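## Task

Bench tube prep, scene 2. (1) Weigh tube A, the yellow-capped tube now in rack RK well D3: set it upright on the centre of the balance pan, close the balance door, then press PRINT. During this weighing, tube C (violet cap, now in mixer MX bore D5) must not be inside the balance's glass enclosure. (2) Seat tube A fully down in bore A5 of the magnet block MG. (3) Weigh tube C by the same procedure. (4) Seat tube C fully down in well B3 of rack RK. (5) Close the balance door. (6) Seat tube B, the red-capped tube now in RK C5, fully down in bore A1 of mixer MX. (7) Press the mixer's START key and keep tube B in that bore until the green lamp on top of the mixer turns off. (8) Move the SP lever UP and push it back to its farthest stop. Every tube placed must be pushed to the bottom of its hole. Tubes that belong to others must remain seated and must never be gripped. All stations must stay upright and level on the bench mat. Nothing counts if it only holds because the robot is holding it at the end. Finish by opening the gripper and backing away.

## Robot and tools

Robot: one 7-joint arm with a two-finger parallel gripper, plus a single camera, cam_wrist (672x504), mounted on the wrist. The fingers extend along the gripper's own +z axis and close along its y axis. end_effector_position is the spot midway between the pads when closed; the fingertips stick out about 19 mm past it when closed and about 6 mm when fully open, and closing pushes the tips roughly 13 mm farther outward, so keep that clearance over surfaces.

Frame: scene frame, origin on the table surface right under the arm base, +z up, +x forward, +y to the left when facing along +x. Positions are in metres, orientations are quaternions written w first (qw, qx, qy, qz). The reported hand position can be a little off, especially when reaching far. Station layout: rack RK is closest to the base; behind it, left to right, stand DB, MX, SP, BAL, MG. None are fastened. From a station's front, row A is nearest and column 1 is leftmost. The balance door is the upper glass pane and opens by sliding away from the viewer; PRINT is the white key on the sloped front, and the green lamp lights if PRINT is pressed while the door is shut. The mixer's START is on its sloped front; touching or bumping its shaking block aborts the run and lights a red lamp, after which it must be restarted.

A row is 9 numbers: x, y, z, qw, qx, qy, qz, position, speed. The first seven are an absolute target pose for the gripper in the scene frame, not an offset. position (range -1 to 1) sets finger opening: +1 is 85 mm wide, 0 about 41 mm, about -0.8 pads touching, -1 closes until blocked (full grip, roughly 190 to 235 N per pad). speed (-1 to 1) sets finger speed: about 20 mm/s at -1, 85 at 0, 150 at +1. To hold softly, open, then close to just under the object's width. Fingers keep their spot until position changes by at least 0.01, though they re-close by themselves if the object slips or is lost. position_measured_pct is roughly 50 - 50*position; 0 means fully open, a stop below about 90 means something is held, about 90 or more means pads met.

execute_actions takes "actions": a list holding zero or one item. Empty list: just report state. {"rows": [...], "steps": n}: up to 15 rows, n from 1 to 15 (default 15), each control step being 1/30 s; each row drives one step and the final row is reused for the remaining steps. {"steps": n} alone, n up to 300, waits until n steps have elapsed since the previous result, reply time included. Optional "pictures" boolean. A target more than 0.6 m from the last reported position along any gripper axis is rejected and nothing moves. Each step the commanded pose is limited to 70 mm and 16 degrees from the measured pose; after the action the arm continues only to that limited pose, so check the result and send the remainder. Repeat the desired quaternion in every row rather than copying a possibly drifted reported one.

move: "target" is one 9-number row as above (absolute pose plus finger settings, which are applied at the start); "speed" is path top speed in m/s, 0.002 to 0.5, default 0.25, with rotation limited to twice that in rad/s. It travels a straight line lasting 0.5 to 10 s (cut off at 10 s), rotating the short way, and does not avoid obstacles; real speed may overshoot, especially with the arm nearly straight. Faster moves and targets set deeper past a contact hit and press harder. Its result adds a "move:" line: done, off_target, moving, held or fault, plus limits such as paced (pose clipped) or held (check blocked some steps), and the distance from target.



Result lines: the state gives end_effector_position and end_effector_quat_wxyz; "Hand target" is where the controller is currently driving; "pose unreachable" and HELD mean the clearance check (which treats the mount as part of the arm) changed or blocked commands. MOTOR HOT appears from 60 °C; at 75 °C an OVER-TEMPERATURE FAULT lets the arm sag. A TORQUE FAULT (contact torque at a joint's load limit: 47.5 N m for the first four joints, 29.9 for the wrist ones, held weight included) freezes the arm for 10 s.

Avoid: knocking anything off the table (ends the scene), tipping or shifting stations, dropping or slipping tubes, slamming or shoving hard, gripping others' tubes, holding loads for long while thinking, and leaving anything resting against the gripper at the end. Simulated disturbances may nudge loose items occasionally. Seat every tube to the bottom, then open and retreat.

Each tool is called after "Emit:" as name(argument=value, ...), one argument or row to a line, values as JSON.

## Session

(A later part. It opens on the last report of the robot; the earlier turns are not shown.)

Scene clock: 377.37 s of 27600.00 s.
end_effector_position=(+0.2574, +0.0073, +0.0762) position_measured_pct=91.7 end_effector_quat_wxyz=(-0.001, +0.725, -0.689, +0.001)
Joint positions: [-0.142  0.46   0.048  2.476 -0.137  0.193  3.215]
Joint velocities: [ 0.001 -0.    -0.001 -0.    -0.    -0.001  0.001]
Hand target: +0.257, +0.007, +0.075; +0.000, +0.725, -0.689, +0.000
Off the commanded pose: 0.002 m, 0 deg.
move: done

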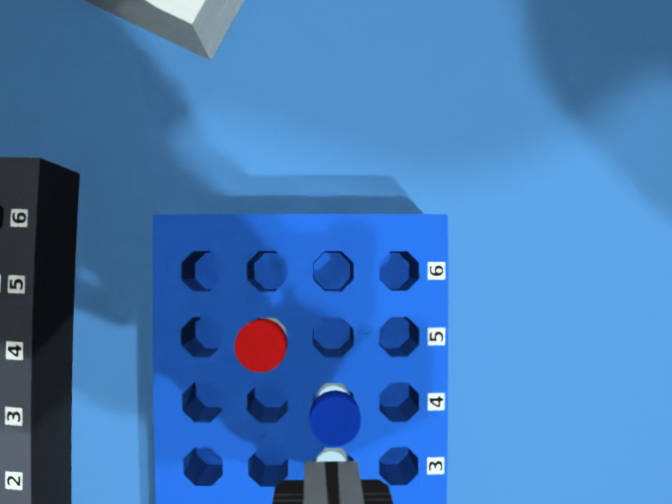

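Seated. Shut door.

Emit:
move(
  target=[0.26,-0.03,0.27,0,0.8,-0.6,0,-0.1,0],
  speed=0.25,
)

Emit:
move(
  target=[0.3177,-0.4455,0.27,0,0.8825,-0.4702,0,-0.1,0],
  speed=0.25,
)

Emit:
move(
  target=[0.3177,-0.4455,0.2375,0,0.8825,-0.4702,0,-0.1,0],
  speed=0.05,
)

Emit:
move(
  target=[0.3177,-0.4455,0.2375,0,0.8825,-0.4702,0,-0.42,-0.5],
  speed=0.05,
)

Emit:
move(
  target=[0.2536,-0.3511,0.237,0,0.8825,-0.4702,0,-0.42,-0.5],
  speed=0.08,
)

Emit:
move(
  target=[0.2496,-0.3453,0.237,0,0.8825,-0.4702,0,-0.42,-0.5],
  speed=0.012,
)

Emit:
move(
  target=[0.2504,-0.3467,0.237,0,0.8825,-0.4702,0,-0.1,-0.5],
  speed=0.012,
)

Emit:
move(
  target=[0.2504,-0.3467,0.27,0,0.8825,-0.4702,0,-0.1,-0.5],
  speed=0.1,
)

Emit:
move(
  target=[0.27,-0.10,0.27,0,0.9997,0.0253,0,-0.35,0],
  speed=0.25,
)

Emit:
move(
  target=[0.2774,-0.0305,0.10,0,0.9997,0.0253,0,-0.35,0],
  speed=0.2,
)

Scene clock: 392.47 s of 27600.00 s.
end_effector_position=(+0.2598, -0.0298, +0.2696) position_measured_pct=54.8 end_effector_quat_wxyz=(-0.000, +0.800, -0.600, -0.001)
Joint positions: [-0.094 -0.045  0.136  2.14  -0.002  1.037  3.455]
Joint velocities: [ 0.    -0.005  0.002 -0.001 -0.    -0.001  0.001]
Hand target: +0.260, -0.030, +0.270; -0.000, +0.800, -0.600, -0.000
Off the commanded pose: 0.001 m, 0 deg.
move: done

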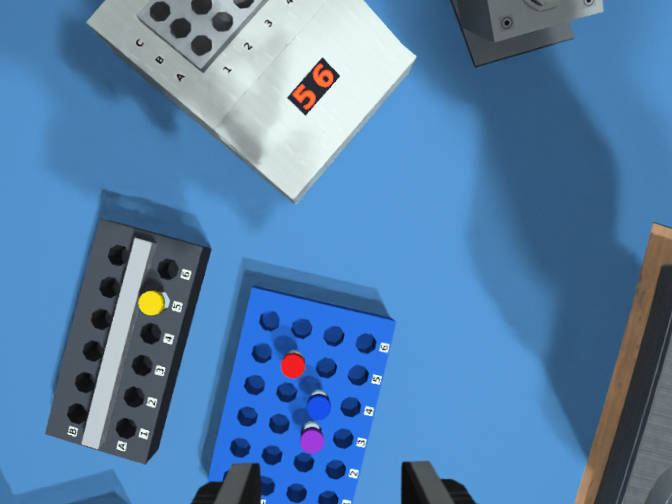

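Scene clock: 394.77 s of 27600.00 s.
end_effector_position=(+0.3174, -0.4459, +0.2708) position_measured_pct=54.8 end_effector_quat_wxyz=(+0.003, +0.883, -0.470, -0.000)
Joint positions: [ 0.703  0.642  0.426  1.233 -0.267  1.318  4.841]
Joint velocities: [ 0.002  0.004  0.    -0.001 -0.001  0.002 -0.001]
Hand target: +0.317, -0.446, +0.271; +0.002, +0.883, -0.470, -0.000
Off the commanded pose: 0.001 m, 0 deg.
move: done

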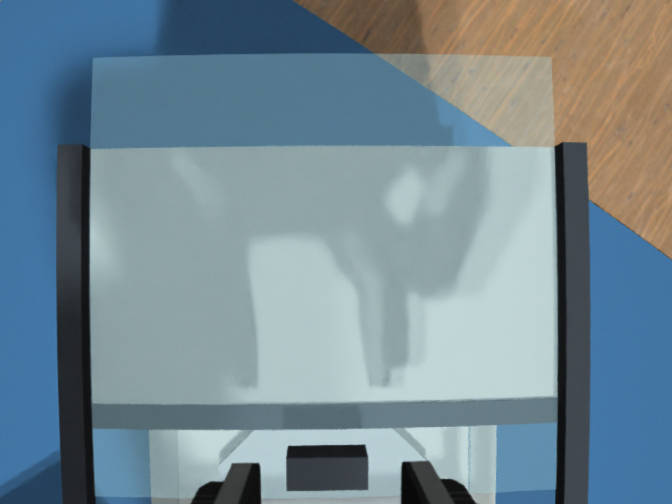

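Scene clock: 395.70 s of 27600.00 s.
end_effector_position=(+0.3177, -0.4455, +0.2375) position_measured_pct=54.8 end_effector_quat_wxyz=(+0.000, +0.883, -0.470, -0.000)
Joint positions: [ 0.706  0.669  0.415  1.295 -0.281  1.233  4.855]
Joint velocities: [-0.001  0.     0.001 -0.     0.    -0.001  0.001]
Hand target: +0.318, -0.446, +0.238; +0.000, +0.883, -0.470, -0.000
Off the commanded pose: 0.000 m, 0 deg.
move: done

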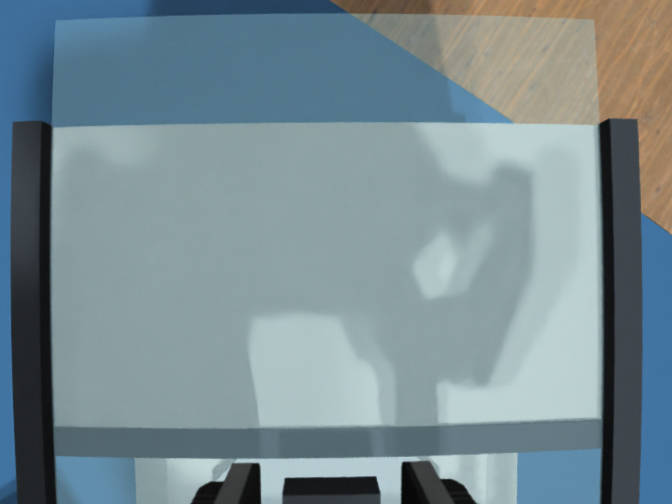

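Scene clock: 396.40 s of 27600.00 s.
end_effector_position=(+0.3177, -0.4455, +0.2377) position_measured_pct=68.3 end_effector_quat_wxyz=(+0.000, +0.883, -0.470, +0.000)
Joint positions: [ 0.706  0.668  0.415  1.295 -0.282  1.233  4.855]
Joint velocities: [ 0.001  0.001 -0.001 -0.001 -0.    -0.002  0.001]
Hand target: +0.318, -0.446, +0.238; +0.000, +0.883, -0.470, -0.000
Off the commanded pose: 0.000 m, 0 deg.
move: done

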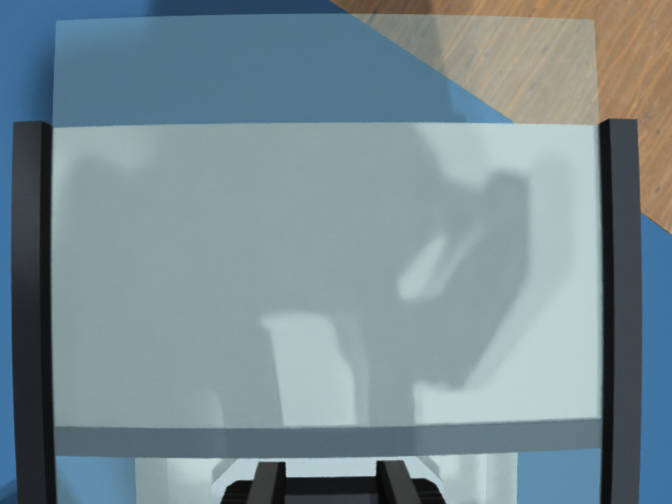

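Scene clock: 398.13 s of 27600.00 s.
end_effector_position=(+0.2538, -0.3516, +0.2371) position_measured_pct=68.3 end_effector_quat_wxyz=(-0.000, +0.882, -0.470, +0.001)
Joint positions: [ 0.606  0.42   0.439  1.723 -0.217  1.043  4.841]
Joint velocities: [-0.    -0.003  0.     0.004  0.002 -0.     0.001]
Hand target: +0.254, -0.351, +0.237; -0.000, +0.883, -0.470, +0.000
Off the commanded pose: 0.001 m, 0 deg.
move: done

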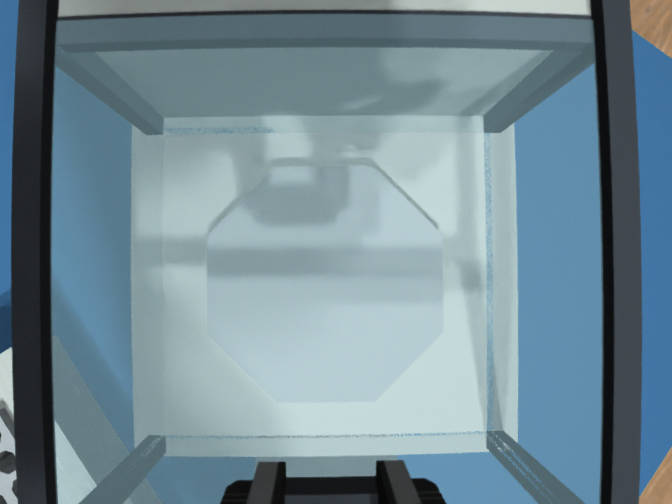

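Scene clock: 399.00 s of 27600.00 s.
end_effector_position=(+0.2506, -0.3468, +0.2371) position_measured_pct=68.3 end_effector_quat_wxyz=(+0.001, +0.883, -0.470, +0.002)
Joint positions: [ 0.598  0.405  0.441  1.745 -0.212  1.032  4.837]
Joint velocities: [-0.001 -0.     0.    -0.     0.001 -0.002  0.   ]
Hand target: +0.250, -0.345, +0.237; -0.000, +0.883, -0.470, +0.000
Off the commanded pose: 0.002 m, 0 deg.
move: done

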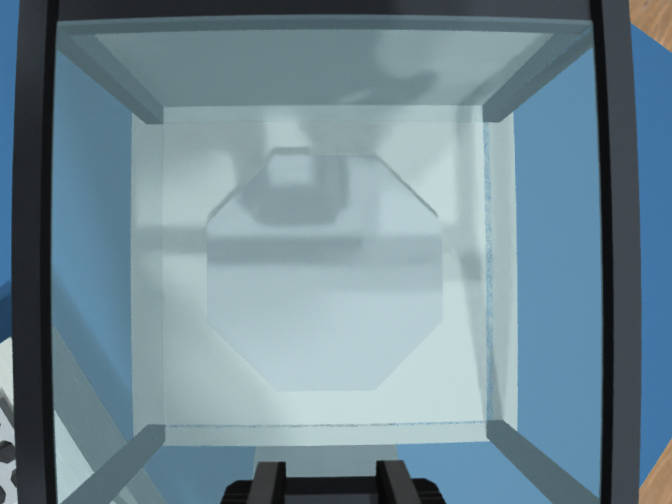

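Scene clock: 399.70 s of 27600.00 s.
end_effector_position=(+0.2504, -0.3467, +0.2370) position_measured_pct=54.8 end_effector_quat_wxyz=(+0.000, +0.883, -0.470, +0.000)
Joint positions: [ 0.6    0.408  0.44   1.742 -0.212  1.037  4.838]
Joint velocities: [-0.001  0.001  0.001 -0.     0.    -0.001 -0.001]
Hand target: +0.250, -0.347, +0.237; +0.000, +0.883, -0.470, -0.000
Off the commanded pose: 0.000 m, 0 deg.
move: done

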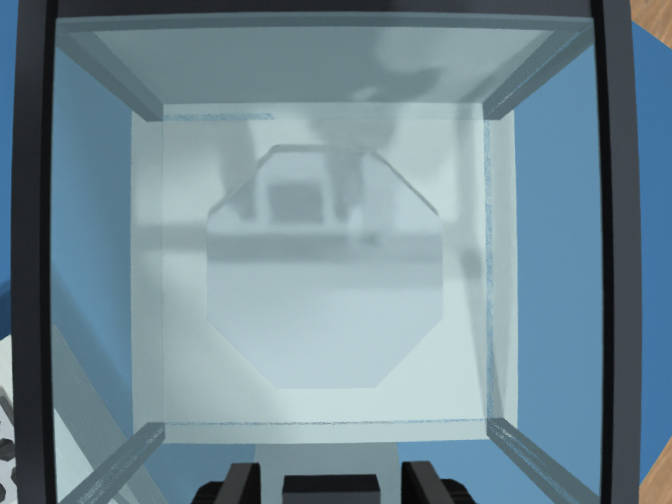

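Scene clock: 400.43 s of 27600.00 s.
end_effector_position=(+0.2503, -0.3467, +0.2699) position_measured_pct=54.8 end_effector_quat_wxyz=(-0.000, +0.883, -0.470, -0.000)
Joint positions: [ 0.589  0.369  0.453  1.681 -0.189  1.133  4.817]
Joint velocities: [-0.001 -0.002 -0.001 -0.001  0.     0.002 -0.001]
Hand target: +0.250, -0.347, +0.270; -0.000, +0.883, -0.470, +0.000
Off the commanded pose: 0.000 m, 0 deg.
move: done

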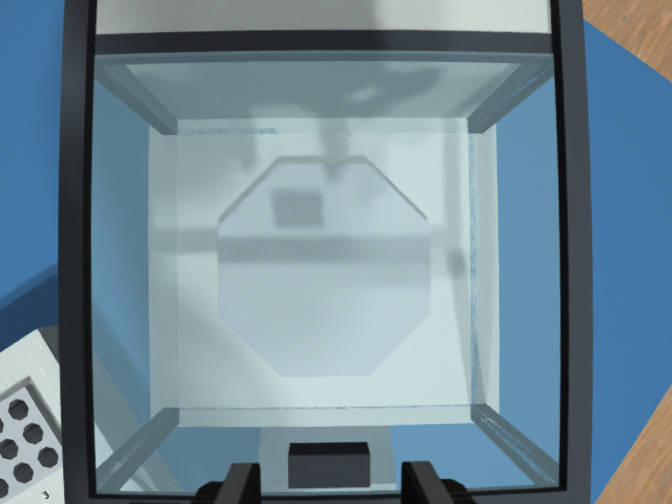

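Scene clock: 402.83 s of 27600.00 s.
end_effector_position=(+0.2703, -0.0999, +0.2696) position_measured_pct=67.5 end_effector_quat_wxyz=(-0.001, +1.000, +0.025, +0.001)
Joint positions: [ 0.198  0.023  0.105  2.075 -0.017  1.034  5.062]
Joint velocities: [-0.003 -0.003 -0.007 -0.     0.     0.    -0.002]
Hand target: +0.270, -0.100, +0.270; -0.001, +1.000, +0.025, +0.001
Off the commanded pose: 0.001 m, 0 deg.
move: done

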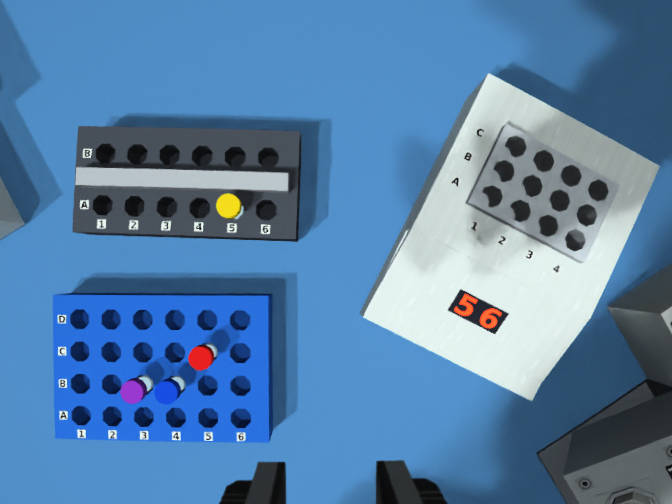

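Scene clock: 404.23 s of 27600.00 s.
end_effector_position=(+0.2777, -0.0306, +0.1004) position_measured_pct=67.5 end_effector_quat_wxyz=(+0.000, +1.000, +0.025, +0.000)
Joint positions: [ 0.033  0.398  0.012  2.382 -0.033  0.35   4.825]
Joint velocities: [-0.004  0.007 -0.002  0.     0.001 -0.001 -0.002]
Hand target: +0.278, -0.031, +0.100; +0.000, +1.000, +0.026, +0.000
Off the commanded pose: 0.001 m, 0 deg.
move: done

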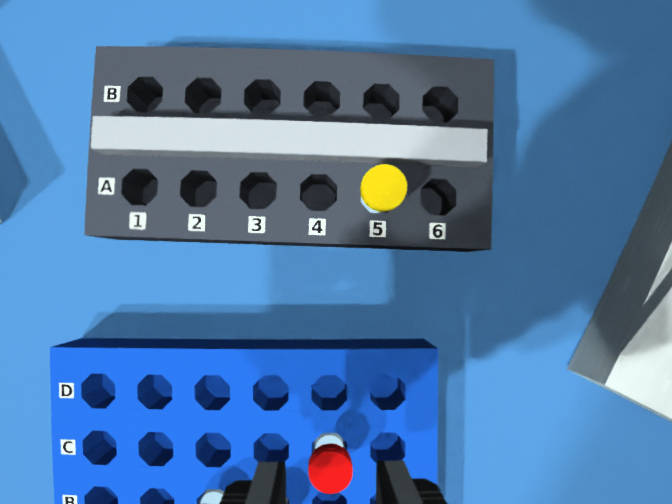

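Emit:
move(
  target=[0.2768,-0.0306,0.10,0,0.9333,-0.3592,0,-0.35,0],
  speed=0.3,
)

Scene clock: 415.43 s of 27600.00 s.
end_effector_position=(+0.2768, -0.0310, +0.1001) position_measured_pct=67.5 end_effector_quat_wxyz=(+0.000, +0.933, -0.360, +0.000)
Joint positions: [-0.135  0.408  0.228  2.39  -0.281  0.355  4.302]
Joint velocities: [-0.007  0.    -0.002  0.     0.002 -0.    -0.004]
Hand target: +0.277, -0.031, +0.100; +0.000, +0.933, -0.359, +0.000
Off the commanded pose: 0.000 m, 0 deg.
move: done

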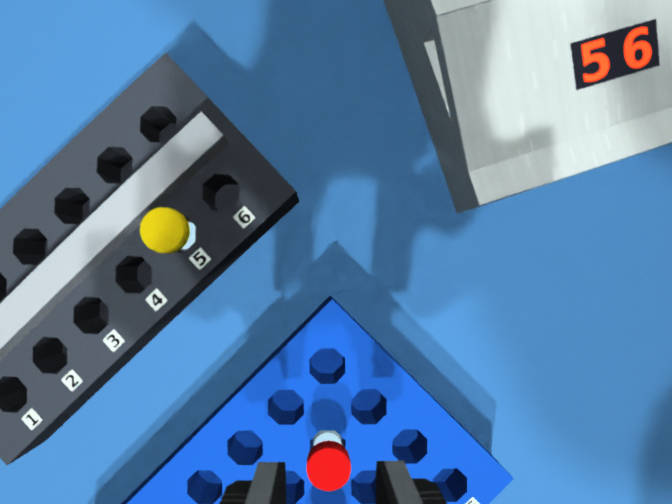

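Emit:
move(
  target=[0.2768,-0.0302,0.0555,0,0.9333,-0.3592,0,-0.35,0],
  speed=0.04,
)

Emit:
move(
  target=[0.2768,-0.0302,0.0555,0,0.9333,-0.3592,0,-0.64,-0.5],
  speed=0.04,
)

Emit:
move(
  target=[0.2768,-0.0302,0.11,0,0.9333,-0.3592,0,-0.64,-0.5],
  speed=0.05,
)

Scene clock: 427.97 s of 27600.00 s.
end_effector_position=(+0.2770, -0.0302, +0.0557) position_measured_pct=67.5 end_effector_quat_wxyz=(+0.000, +0.933, -0.359, +0.000)
Joint positions: [-0.035  0.553  0.099  2.421 -0.352  0.169  4.361]
Joint velocities: [ 0.004  0.005  0.     0.    -0.001  0.001  0.001]
Hand target: +0.277, -0.030, +0.056; +0.000, +0.933, -0.359, +0.000
Off the commanded pose: 0.000 m, 0 deg.
move: done

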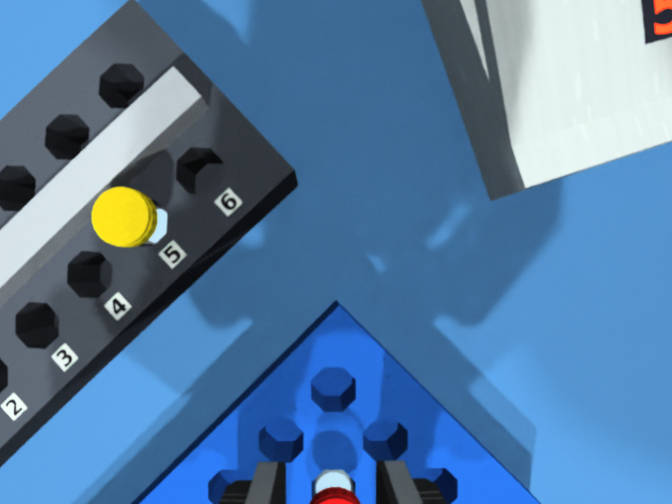

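Scene clock: 428.67 s of 27600.00 s.
end_effector_position=(+0.2769, -0.0303, +0.0556) position_measured_pct=80.2 end_effector_quat_wxyz=(-0.000, +0.933, -0.359, +0.000)
Joint positions: [-0.034  0.553  0.097  2.421 -0.353  0.169  4.362]
Joint velocities: [-0.     0.     0.001 -0.001  0.    -0.001  0.001]
Hand target: +0.277, -0.030, +0.055; +0.000, +0.933, -0.359, -0.000
Off the commanded pose: 0.000 m, 0 deg.
move: done

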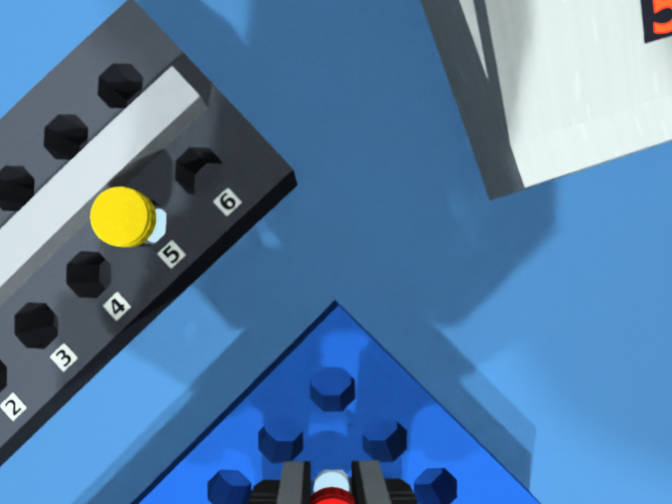

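Scene clock: 430.03 s of 27600.00 s.
end_effector_position=(+0.2766, -0.0302, +0.1097) position_measured_pct=80.2 end_effector_quat_wxyz=(-0.000, +0.933, -0.360, -0.000)
Joint positions: [-0.157  0.378  0.252  2.381 -0.261  0.396  4.283]
Joint velocities: [-0.006 -0.006 -0.001 -0.001  0.002  0.    -0.002]
Hand target: +0.277, -0.030, +0.110; -0.000, +0.933, -0.359, -0.000
Off the commanded pose: 0.000 m, 0 deg.
move: done

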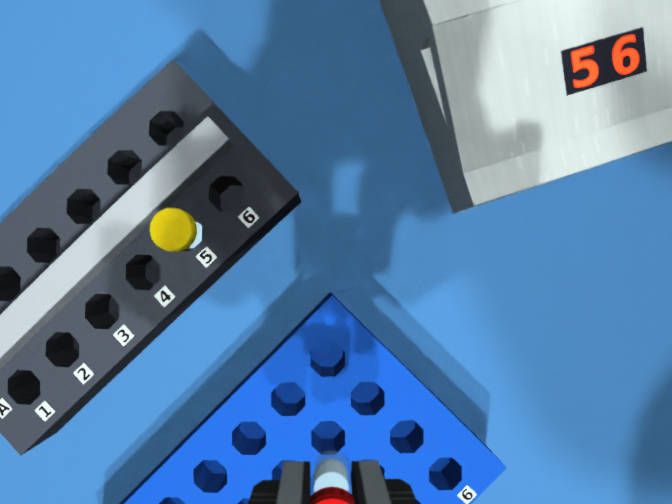

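Emit:
move(
  target=[0.26,0.08,0.28,0,1,0.05,0,-0.64,-0.5],
  speed=0.22,
)

Emit:
move(
  target=[0.2458,0.4264,0.27,0,0.8499,0.527,0,-0.64,-0.5],
  speed=0.22,
)

Scene clock: 439.23 s of 27600.00 s.
end_effector_position=(+0.2600, +0.0804, +0.2796) position_measured_pct=80.2 end_effector_quat_wxyz=(-0.001, +0.999, +0.050, -0.000)
Joint positions: [-0.48  -0.036  0.105  2.093 -0.001  1.072  4.424]
Joint velocities: [ 0.    -0.003 -0.003 -0.001 -0.     0.003  0.001]
Hand target: +0.260, +0.081, +0.280; -0.001, +0.999, +0.050, -0.000
Off the commanded pose: 0.001 m, 0 deg.
move: done

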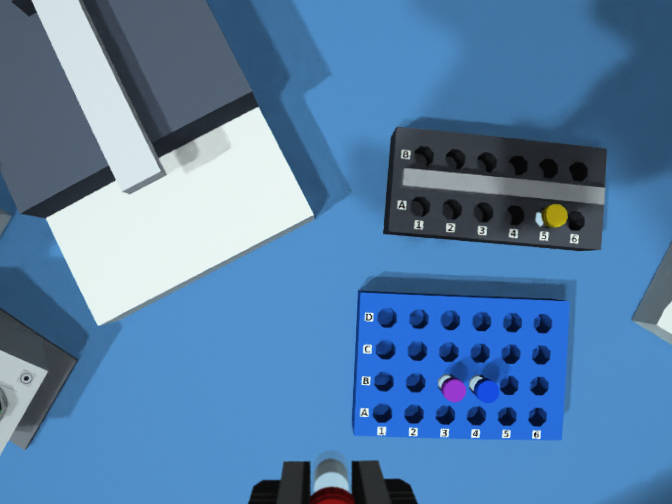

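Scene clock: 441.90 s of 27600.00 s.
end_effector_position=(+0.2458, +0.4267, +0.2707) position_measured_pct=80.2 end_effector_quat_wxyz=(-0.001, +0.850, +0.527, +0.001)
Joint positions: [-0.928  0.48  -0.259  1.447  0.133  1.219  4.607]
Joint velocities: [-0.003  0.011 -0.001 -0.002  0.     0.    -0.002]
Hand target: +0.246, +0.427, +0.270; -0.001, +0.850, +0.527, +0.000
Off the commanded pose: 0.001 m, 0 deg.
move: done

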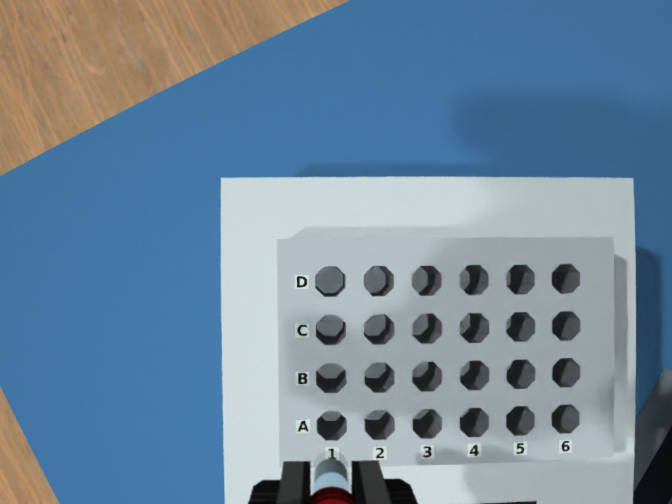

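Emit:
move(
  target=[0.2468,0.4252,0.232,0,0.8499,0.527,0,-0.64,-0.5],
  speed=0.06,
)

Scene clock: 446.63 s of 27600.00 s.
end_effector_position=(+0.2468, +0.4252, +0.2321) position_measured_pct=80.2 end_effector_quat_wxyz=(-0.000, +0.850, +0.527, +0.000)
Joint positions: [-0.927  0.517 -0.254  1.519  0.147  1.113  4.598]
Joint velocities: [ 0.     0.001  0.002  0.    -0.     0.002 -0.   ]
Hand target: +0.247, +0.425, +0.232; +0.000, +0.850, +0.527, +0.000
Off the commanded pose: 0.000 m, 0 deg.
move: done

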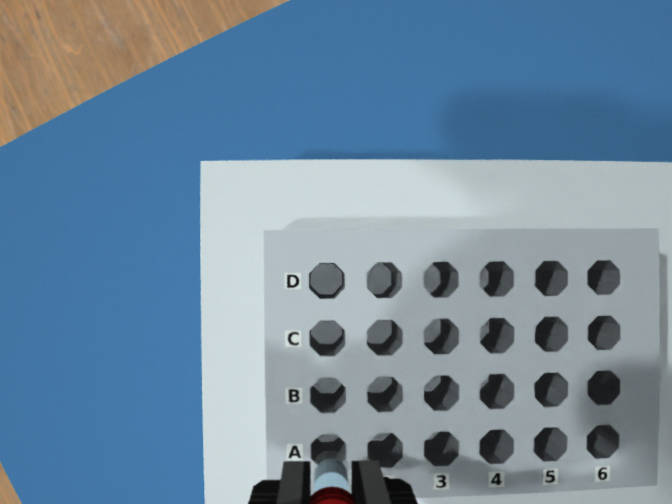

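Emit:
move(
  target=[0.2465,0.4253,0.1955,0,0.8499,0.527,0,-0.64,-0.5],
  speed=0.015,
)

Scene clock: 451.97 s of 27600.00 s.
end_effector_position=(+0.2466, +0.4255, +0.1957) position_measured_pct=80.2 end_effector_quat_wxyz=(-0.000, +0.850, +0.527, +0.000)
Joint positions: [-0.931  0.56  -0.247  1.576  0.162  1.015  4.584]
Joint velocities: [ 0.001  0.001  0.001  0.001 -0.     0.    -0.001]
Hand target: +0.247, +0.425, +0.196; +0.000, +0.850, +0.527, +0.000
Off the commanded pose: 0.000 m, 0 deg.
move: done

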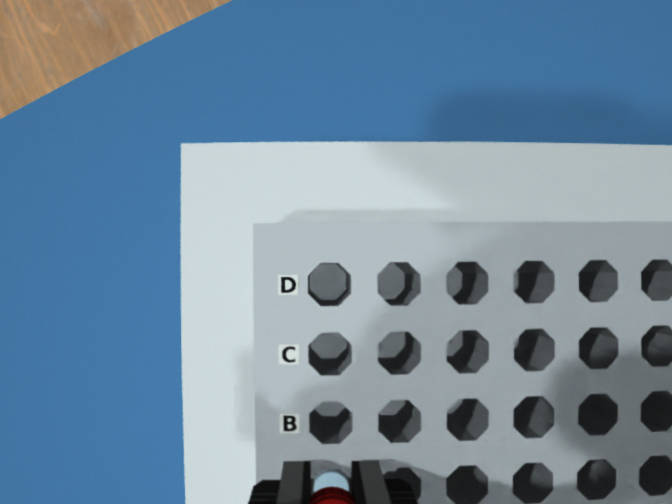

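Emit:
move(
  target=[0.2465,0.4253,0.1955,0,0.8499,0.527,0,-0.4,-0.5],
  speed=0.015,
)

Emit:
move(
  target=[0.2465,0.4253,0.228,0,0.8499,0.527,0,-0.4,-0.5],
  speed=0.08,
)

Emit:
move(
  target=[0.2465,0.4253,0.226,0,0.8499,0.527,0,-1,0.5],
  speed=0.01,
)

Emit:
move(
  target=[0.2465,0.4253,0.2065,0,0.8499,0.527,0,-1,0.5],
  speed=0.01,
)

Scene clock: 457.90 s of 27600.00 s.
end_effector_position=(+0.2465, +0.4253, +0.1955) position_measured_pct=69.8 end_effector_quat_wxyz=(-0.000, +0.850, +0.527, +0.000)
Joint positions: [-0.931  0.56  -0.247  1.576  0.162  1.015  4.584]
Joint velocities: [ 0.     0.    -0.     0.     0.     0.     0.001]
Hand target: +0.247, +0.425, +0.195; +0.000, +0.850, +0.527, +0.000
Off the commanded pose: 0.000 m, 0 deg.
move: done

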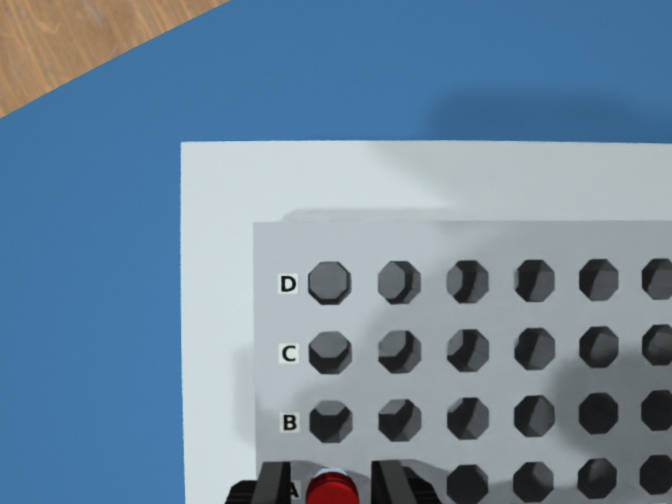

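Scene clock: 458.63 s of 27600.00 s.
end_effector_position=(+0.2465, +0.4253, +0.2279) position_measured_pct=69.8 end_effector_quat_wxyz=(+0.000, +0.850, +0.527, -0.000)
Joint positions: [-0.928  0.521 -0.253  1.526  0.148  1.102  4.596]
Joint velocities: [ 0.001 -0.001  0.001 -0.    -0.     0.001  0.   ]
Hand target: +0.246, +0.425, +0.228; -0.000, +0.850, +0.527, -0.000
Off the commanded pose: 0.000 m, 0 deg.
move: done

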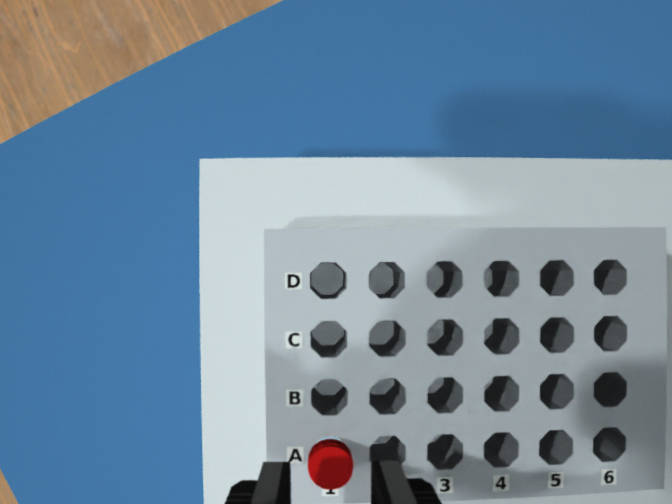

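Scene clock: 459.33 s of 27600.00 s.
end_effector_position=(+0.2465, +0.4253, +0.2260) position_measured_pct=91.7 end_effector_quat_wxyz=(-0.000, +0.850, +0.527, +0.000)
Joint positions: [-0.928  0.523 -0.253  1.53   0.149  1.097  4.595]
Joint velocities: [ 0.001  0.001  0.     0.    -0.     0.001 -0.001]
Hand target: +0.247, +0.425, +0.226; +0.000, +0.850, +0.527, -0.000
Off the commanded pose: 0.000 m, 0 deg.
move: done

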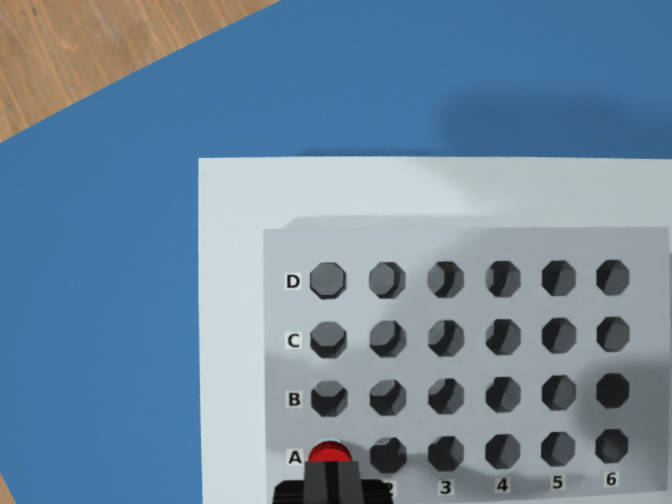

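Scene clock: 461.50 s of 27600.00 s.
end_effector_position=(+0.2465, +0.4253, +0.2065) position_measured_pct=91.7 end_effector_quat_wxyz=(-0.000, +0.850, +0.527, +0.000)
Joint positions: [-0.93   0.546 -0.25   1.56   0.157  1.044  4.588]
Joint velocities: [ 0.001  0.     0.     0.001 -0.     0.    -0.001]
Hand target: +0.247, +0.425, +0.207; +0.000, +0.850, +0.527, +0.000
Off the commanded pose: 0.000 m, 0 deg.
move: done

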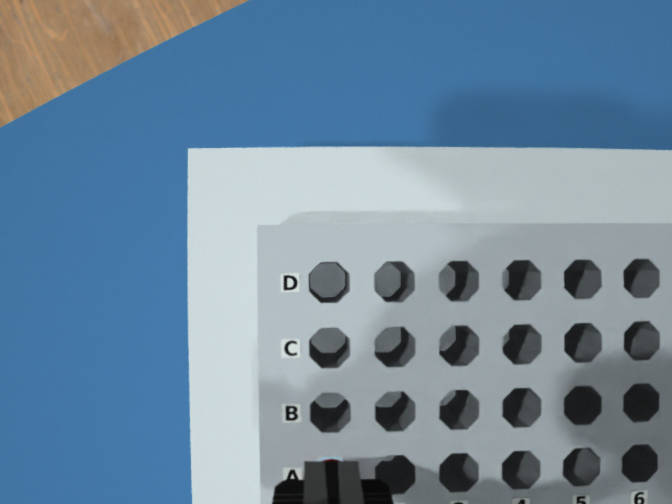

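Emit:
move(
  target=[0.2465,0.4253,0.2043,0,0.8499,0.527,0,-1,0.5],
  speed=0.005,
)

Emit:
move(
  target=[0.2465,0.4253,0.235,0,0.8499,0.527,0,-1,0.5],
  speed=0.1,
)

Emit:
move(
  target=[0.219,0.265,0.235,0,0.8499,0.527,0,-1,0.5],
  speed=0.2,
)

Emit:
move(
  target=[0.219,0.265,0.14,0,0.8499,0.527,0,-1,0.5],
  speed=0.15,
)

Scene clock: 470.00 s of 27600.00 s.
end_effector_position=(+0.2468, +0.4260, +0.2060) position_measured_pct=91.7 end_effector_quat_wxyz=(-0.001, +0.850, +0.527, +0.002)
Joint positions: [-0.93   0.546 -0.249  1.562  0.158  1.039  4.587]
Joint velocities: [ 0.001 -0.     0.001 -0.    -0.    -0.002  0.001]
Hand target: +0.246, +0.425, +0.204; +0.000, +0.850, +0.527, -0.000
Off the commanded pose: 0.002 m, 0 deg.
move: done

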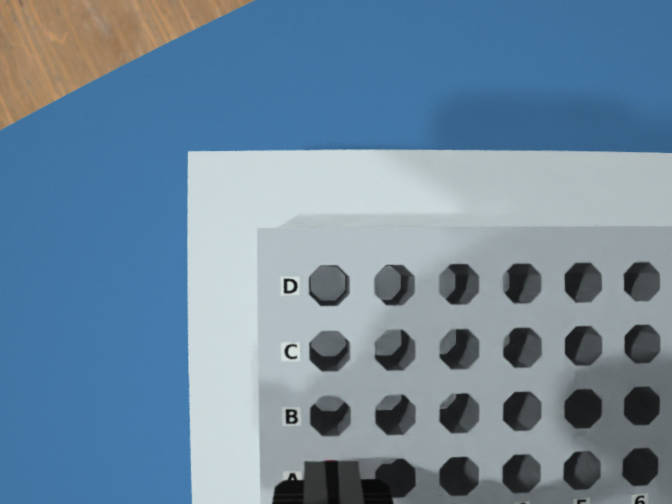

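Scene clock: 470.73 s of 27600.00 s.
end_effector_position=(+0.2465, +0.4253, +0.2349) position_measured_pct=91.7 end_effector_quat_wxyz=(+0.000, +0.850, +0.527, -0.000)
Joint positions: [-0.927  0.514 -0.254  1.515  0.146  1.121  4.598]
Joint velocities: [-0.    -0.001  0.002 -0.001 -0.    -0.001 -0.   ]
Hand target: +0.246, +0.425, +0.235; -0.000, +0.850, +0.527, +0.000
Off the commanded pose: 0.000 m, 0 deg.
move: done

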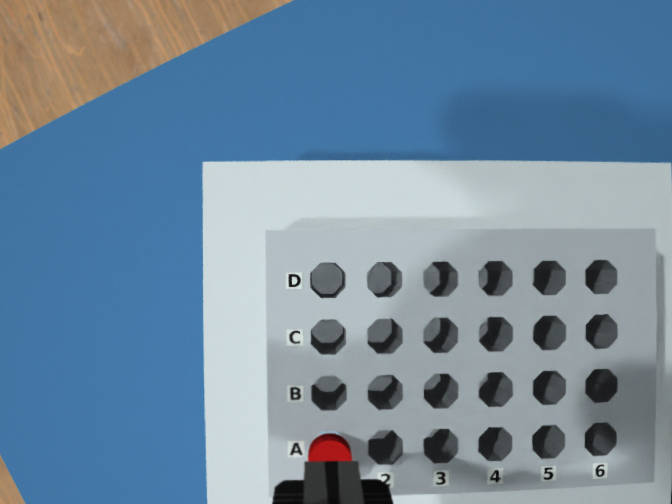

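Scene clock: 471.93 s of 27600.00 s.
end_effector_position=(+0.2189, +0.2650, +0.2345) position_measured_pct=91.7 end_effector_quat_wxyz=(+0.000, +0.850, +0.527, -0.001)
Joint positions: [-0.734  0.205 -0.252  1.991  0.069  0.943  4.789]
Joint velocities: [ 0.004 -0.012  0.006  0.002 -0.002 -0.002  0.002]
Hand target: +0.219, +0.265, +0.235; -0.000, +0.850, +0.527, -0.000
Off the commanded pose: 0.001 m, 0 deg.
move: done

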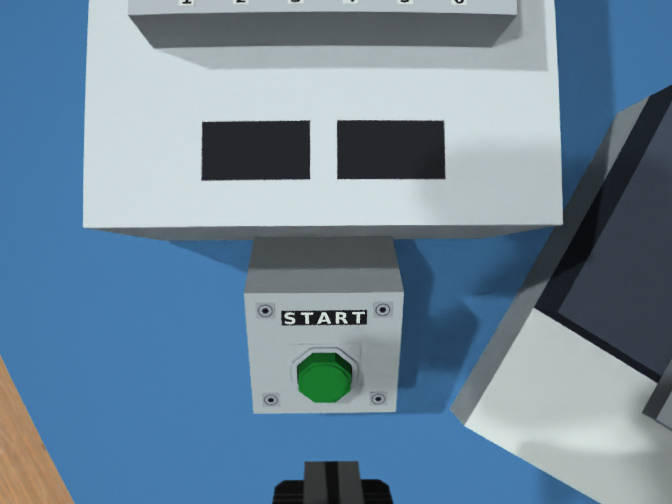

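Scene clock: 472.93 s of 27600.00 s.
end_effector_position=(+0.2192, +0.2651, +0.1403) position_measured_pct=91.7 end_effector_quat_wxyz=(-0.000, +0.850, +0.527, +0.000)
Joint positions: [-0.771  0.386 -0.224  2.138  0.154  0.621  4.706]
Joint velocities: [-0.002  0.007 -0.003  0.001  0.001 -0.001 -0.001]
Hand target: +0.219, +0.265, +0.140; +0.000, +0.850, +0.527, -0.000
Off the commanded pose: 0.000 m, 0 deg.
move: done

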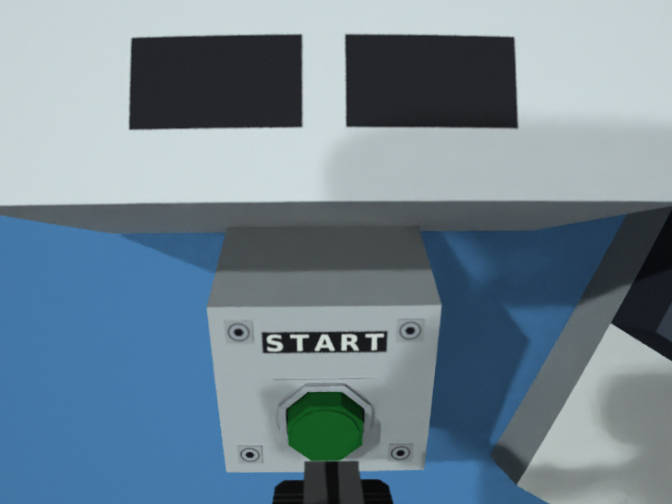

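Emit:
move(
  target=[0.2181,0.2654,0.103,0,0.8499,0.527,0,-1,0.5],
  speed=0.08,
)

Emit:
move(
  target=[0.2181,0.2654,0.092,0,0.8499,0.527,0,-1,0.5],
  speed=0.01,
)

Scene clock: 480.63 s of 27600.00 s.
end_effector_position=(+0.2184, +0.2655, +0.1033) position_measured_pct=91.7 end_effector_quat_wxyz=(-0.000, +0.850, +0.527, +0.000)
Joint positions: [-0.802  0.474 -0.192  2.177  0.197  0.494  4.664]
Joint velocities: [-0.003  0.007 -0.003  0.001  0.001  0.001  0.   ]
Hand target: +0.218, +0.265, +0.103; -0.000, +0.850, +0.527, -0.000
Off the commanded pose: 0.000 m, 0 deg.
move: done

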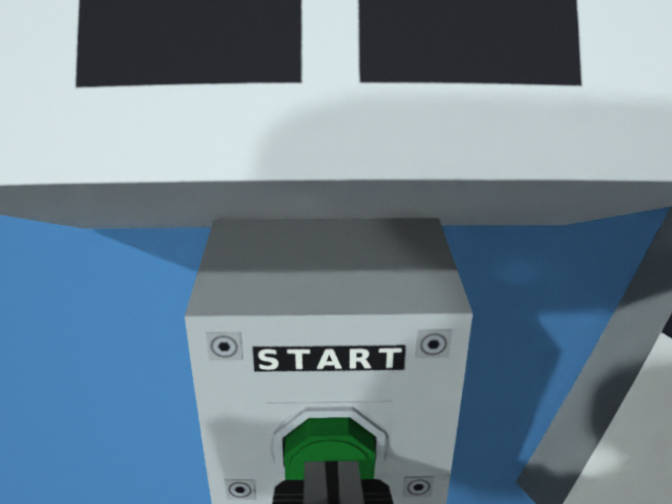

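Scene clock: 482.00 s of 27600.00 s.
end_effector_position=(+0.2182, +0.2654, +0.0925) position_measured_pct=91.7 end_effector_quat_wxyz=(+0.000, +0.850, +0.527, +0.000)
Joint positions: [-0.812  0.501 -0.18   2.187  0.21   0.457  4.652]
Joint velocities: [-0.001  0.001  0.002 -0.001  0.001  0.    -0.   ]
Hand target: +0.218, +0.265, +0.092; +0.000, +0.850, +0.527, -0.000
Off the commanded pose: 0.000 m, 0 deg.
move: done

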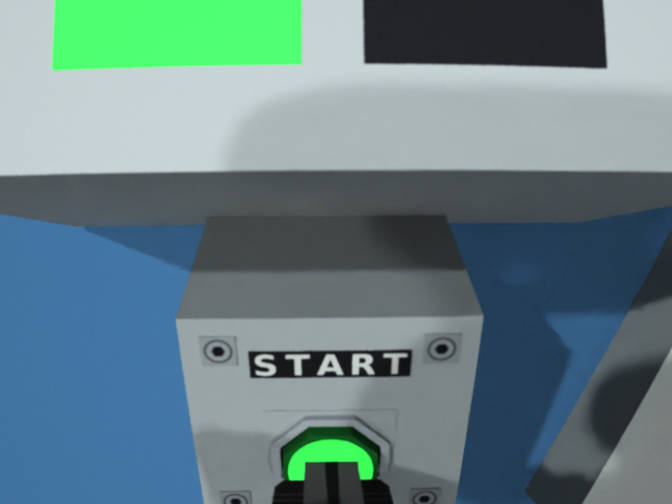

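Emit:
move(
  target=[0.2181,0.2654,0.22,0,0.8499,0.527,0,-0.2,0],
  speed=0.15,
)

Scene clock: 485.93 s of 27600.00 s.
end_effector_position=(+0.2180, +0.2653, +0.2196) position_measured_pct=59.9 end_effector_quat_wxyz=(+0.000, +0.850, +0.527, -0.000)
Joint positions: [-0.741  0.228 -0.251  2.02   0.079  0.892  4.776]
Joint velocities: [ 0.002 -0.007  0.002 -0.001 -0.001  0.    -0.001]
Hand target: +0.218, +0.265, +0.220; -0.000, +0.850, +0.527, +0.000
Off the commanded pose: 0.000 m, 0 deg.
move: done

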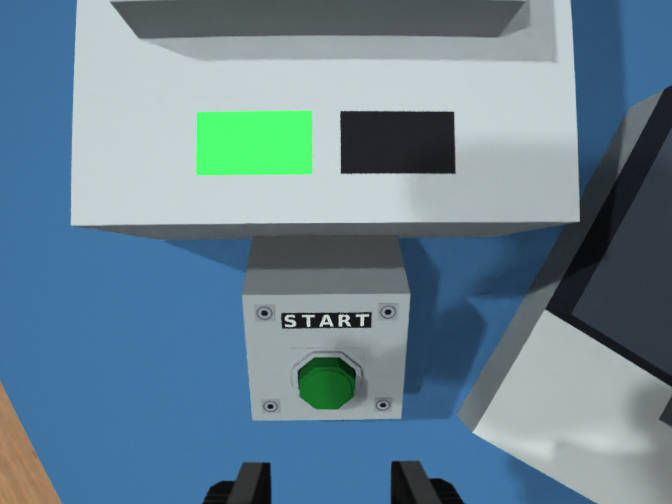

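Emit:
wait(
  seconds=1,
)

Scene clock: 493.37 s of 27600.00 s.
end_effector_position=(+0.2181, +0.2653, +0.2199) position_measured_pct=59.9 end_effector_quat_wxyz=(-0.000, +0.850, +0.527, +0.000)
Joint positions: [-0.741  0.227 -0.25   2.02   0.079  0.892  4.776]
Joint velocities: [ 0.    -0.     0.     0.     0.     0.001 -0.001]
Hand target: +0.218, +0.265, +0.220; -0.000, +0.850, +0.527, +0.000
Off the commanded pose: 0.000 m, 0 deg.
Steps of this call (steps 1 to 223: nothing new was sent). Readings (end_effector_position | what the end effector reports):
1: (+0.2180, +0.2653, +0.2197) | position_measured_pct=59.9
2: (+0.2180, +0.2653, +0.2197) | position_measured_pct=59.9
4: (+0.2180, +0.2653, +0.2198) | position_measured_pct=59.9
8: (+0.2181, +0.2653, +0.2199) | position_measured_pct=59.9
223: the state above

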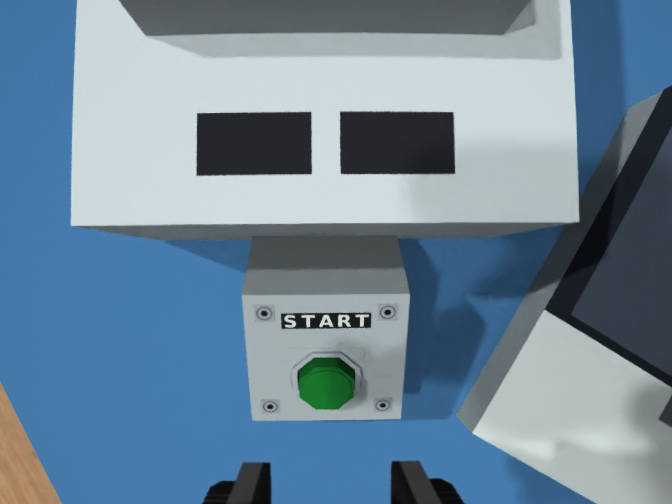

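Done, no red. Lever.

Emit:
move(
  target=[0.345,0.178,0.20,0,0.9613,0.2756,0,-0.2,0],
  speed=0.25,
)

Scene clock: 497.50 s of 27600.00 s.
end_effector_position=(+0.3451, +0.1779, +0.2003) position_measured_pct=59.9 end_effector_quat_wxyz=(+0.001, +0.961, +0.276, +0.000)
Joint positions: [-0.497  0.339 -0.042  1.925  0.021  0.865  4.709]
Joint velocities: [ 0.002  0.005  0.004 -0.002 -0.001  0.     0.002]
Hand target: +0.345, +0.178, +0.200; +0.001, +0.961, +0.276, +0.000
Off the commanded pose: 0.000 m, 0 deg.
move: done

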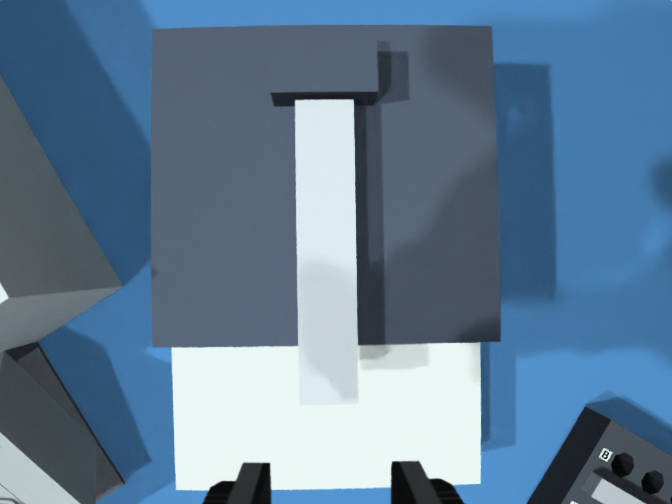

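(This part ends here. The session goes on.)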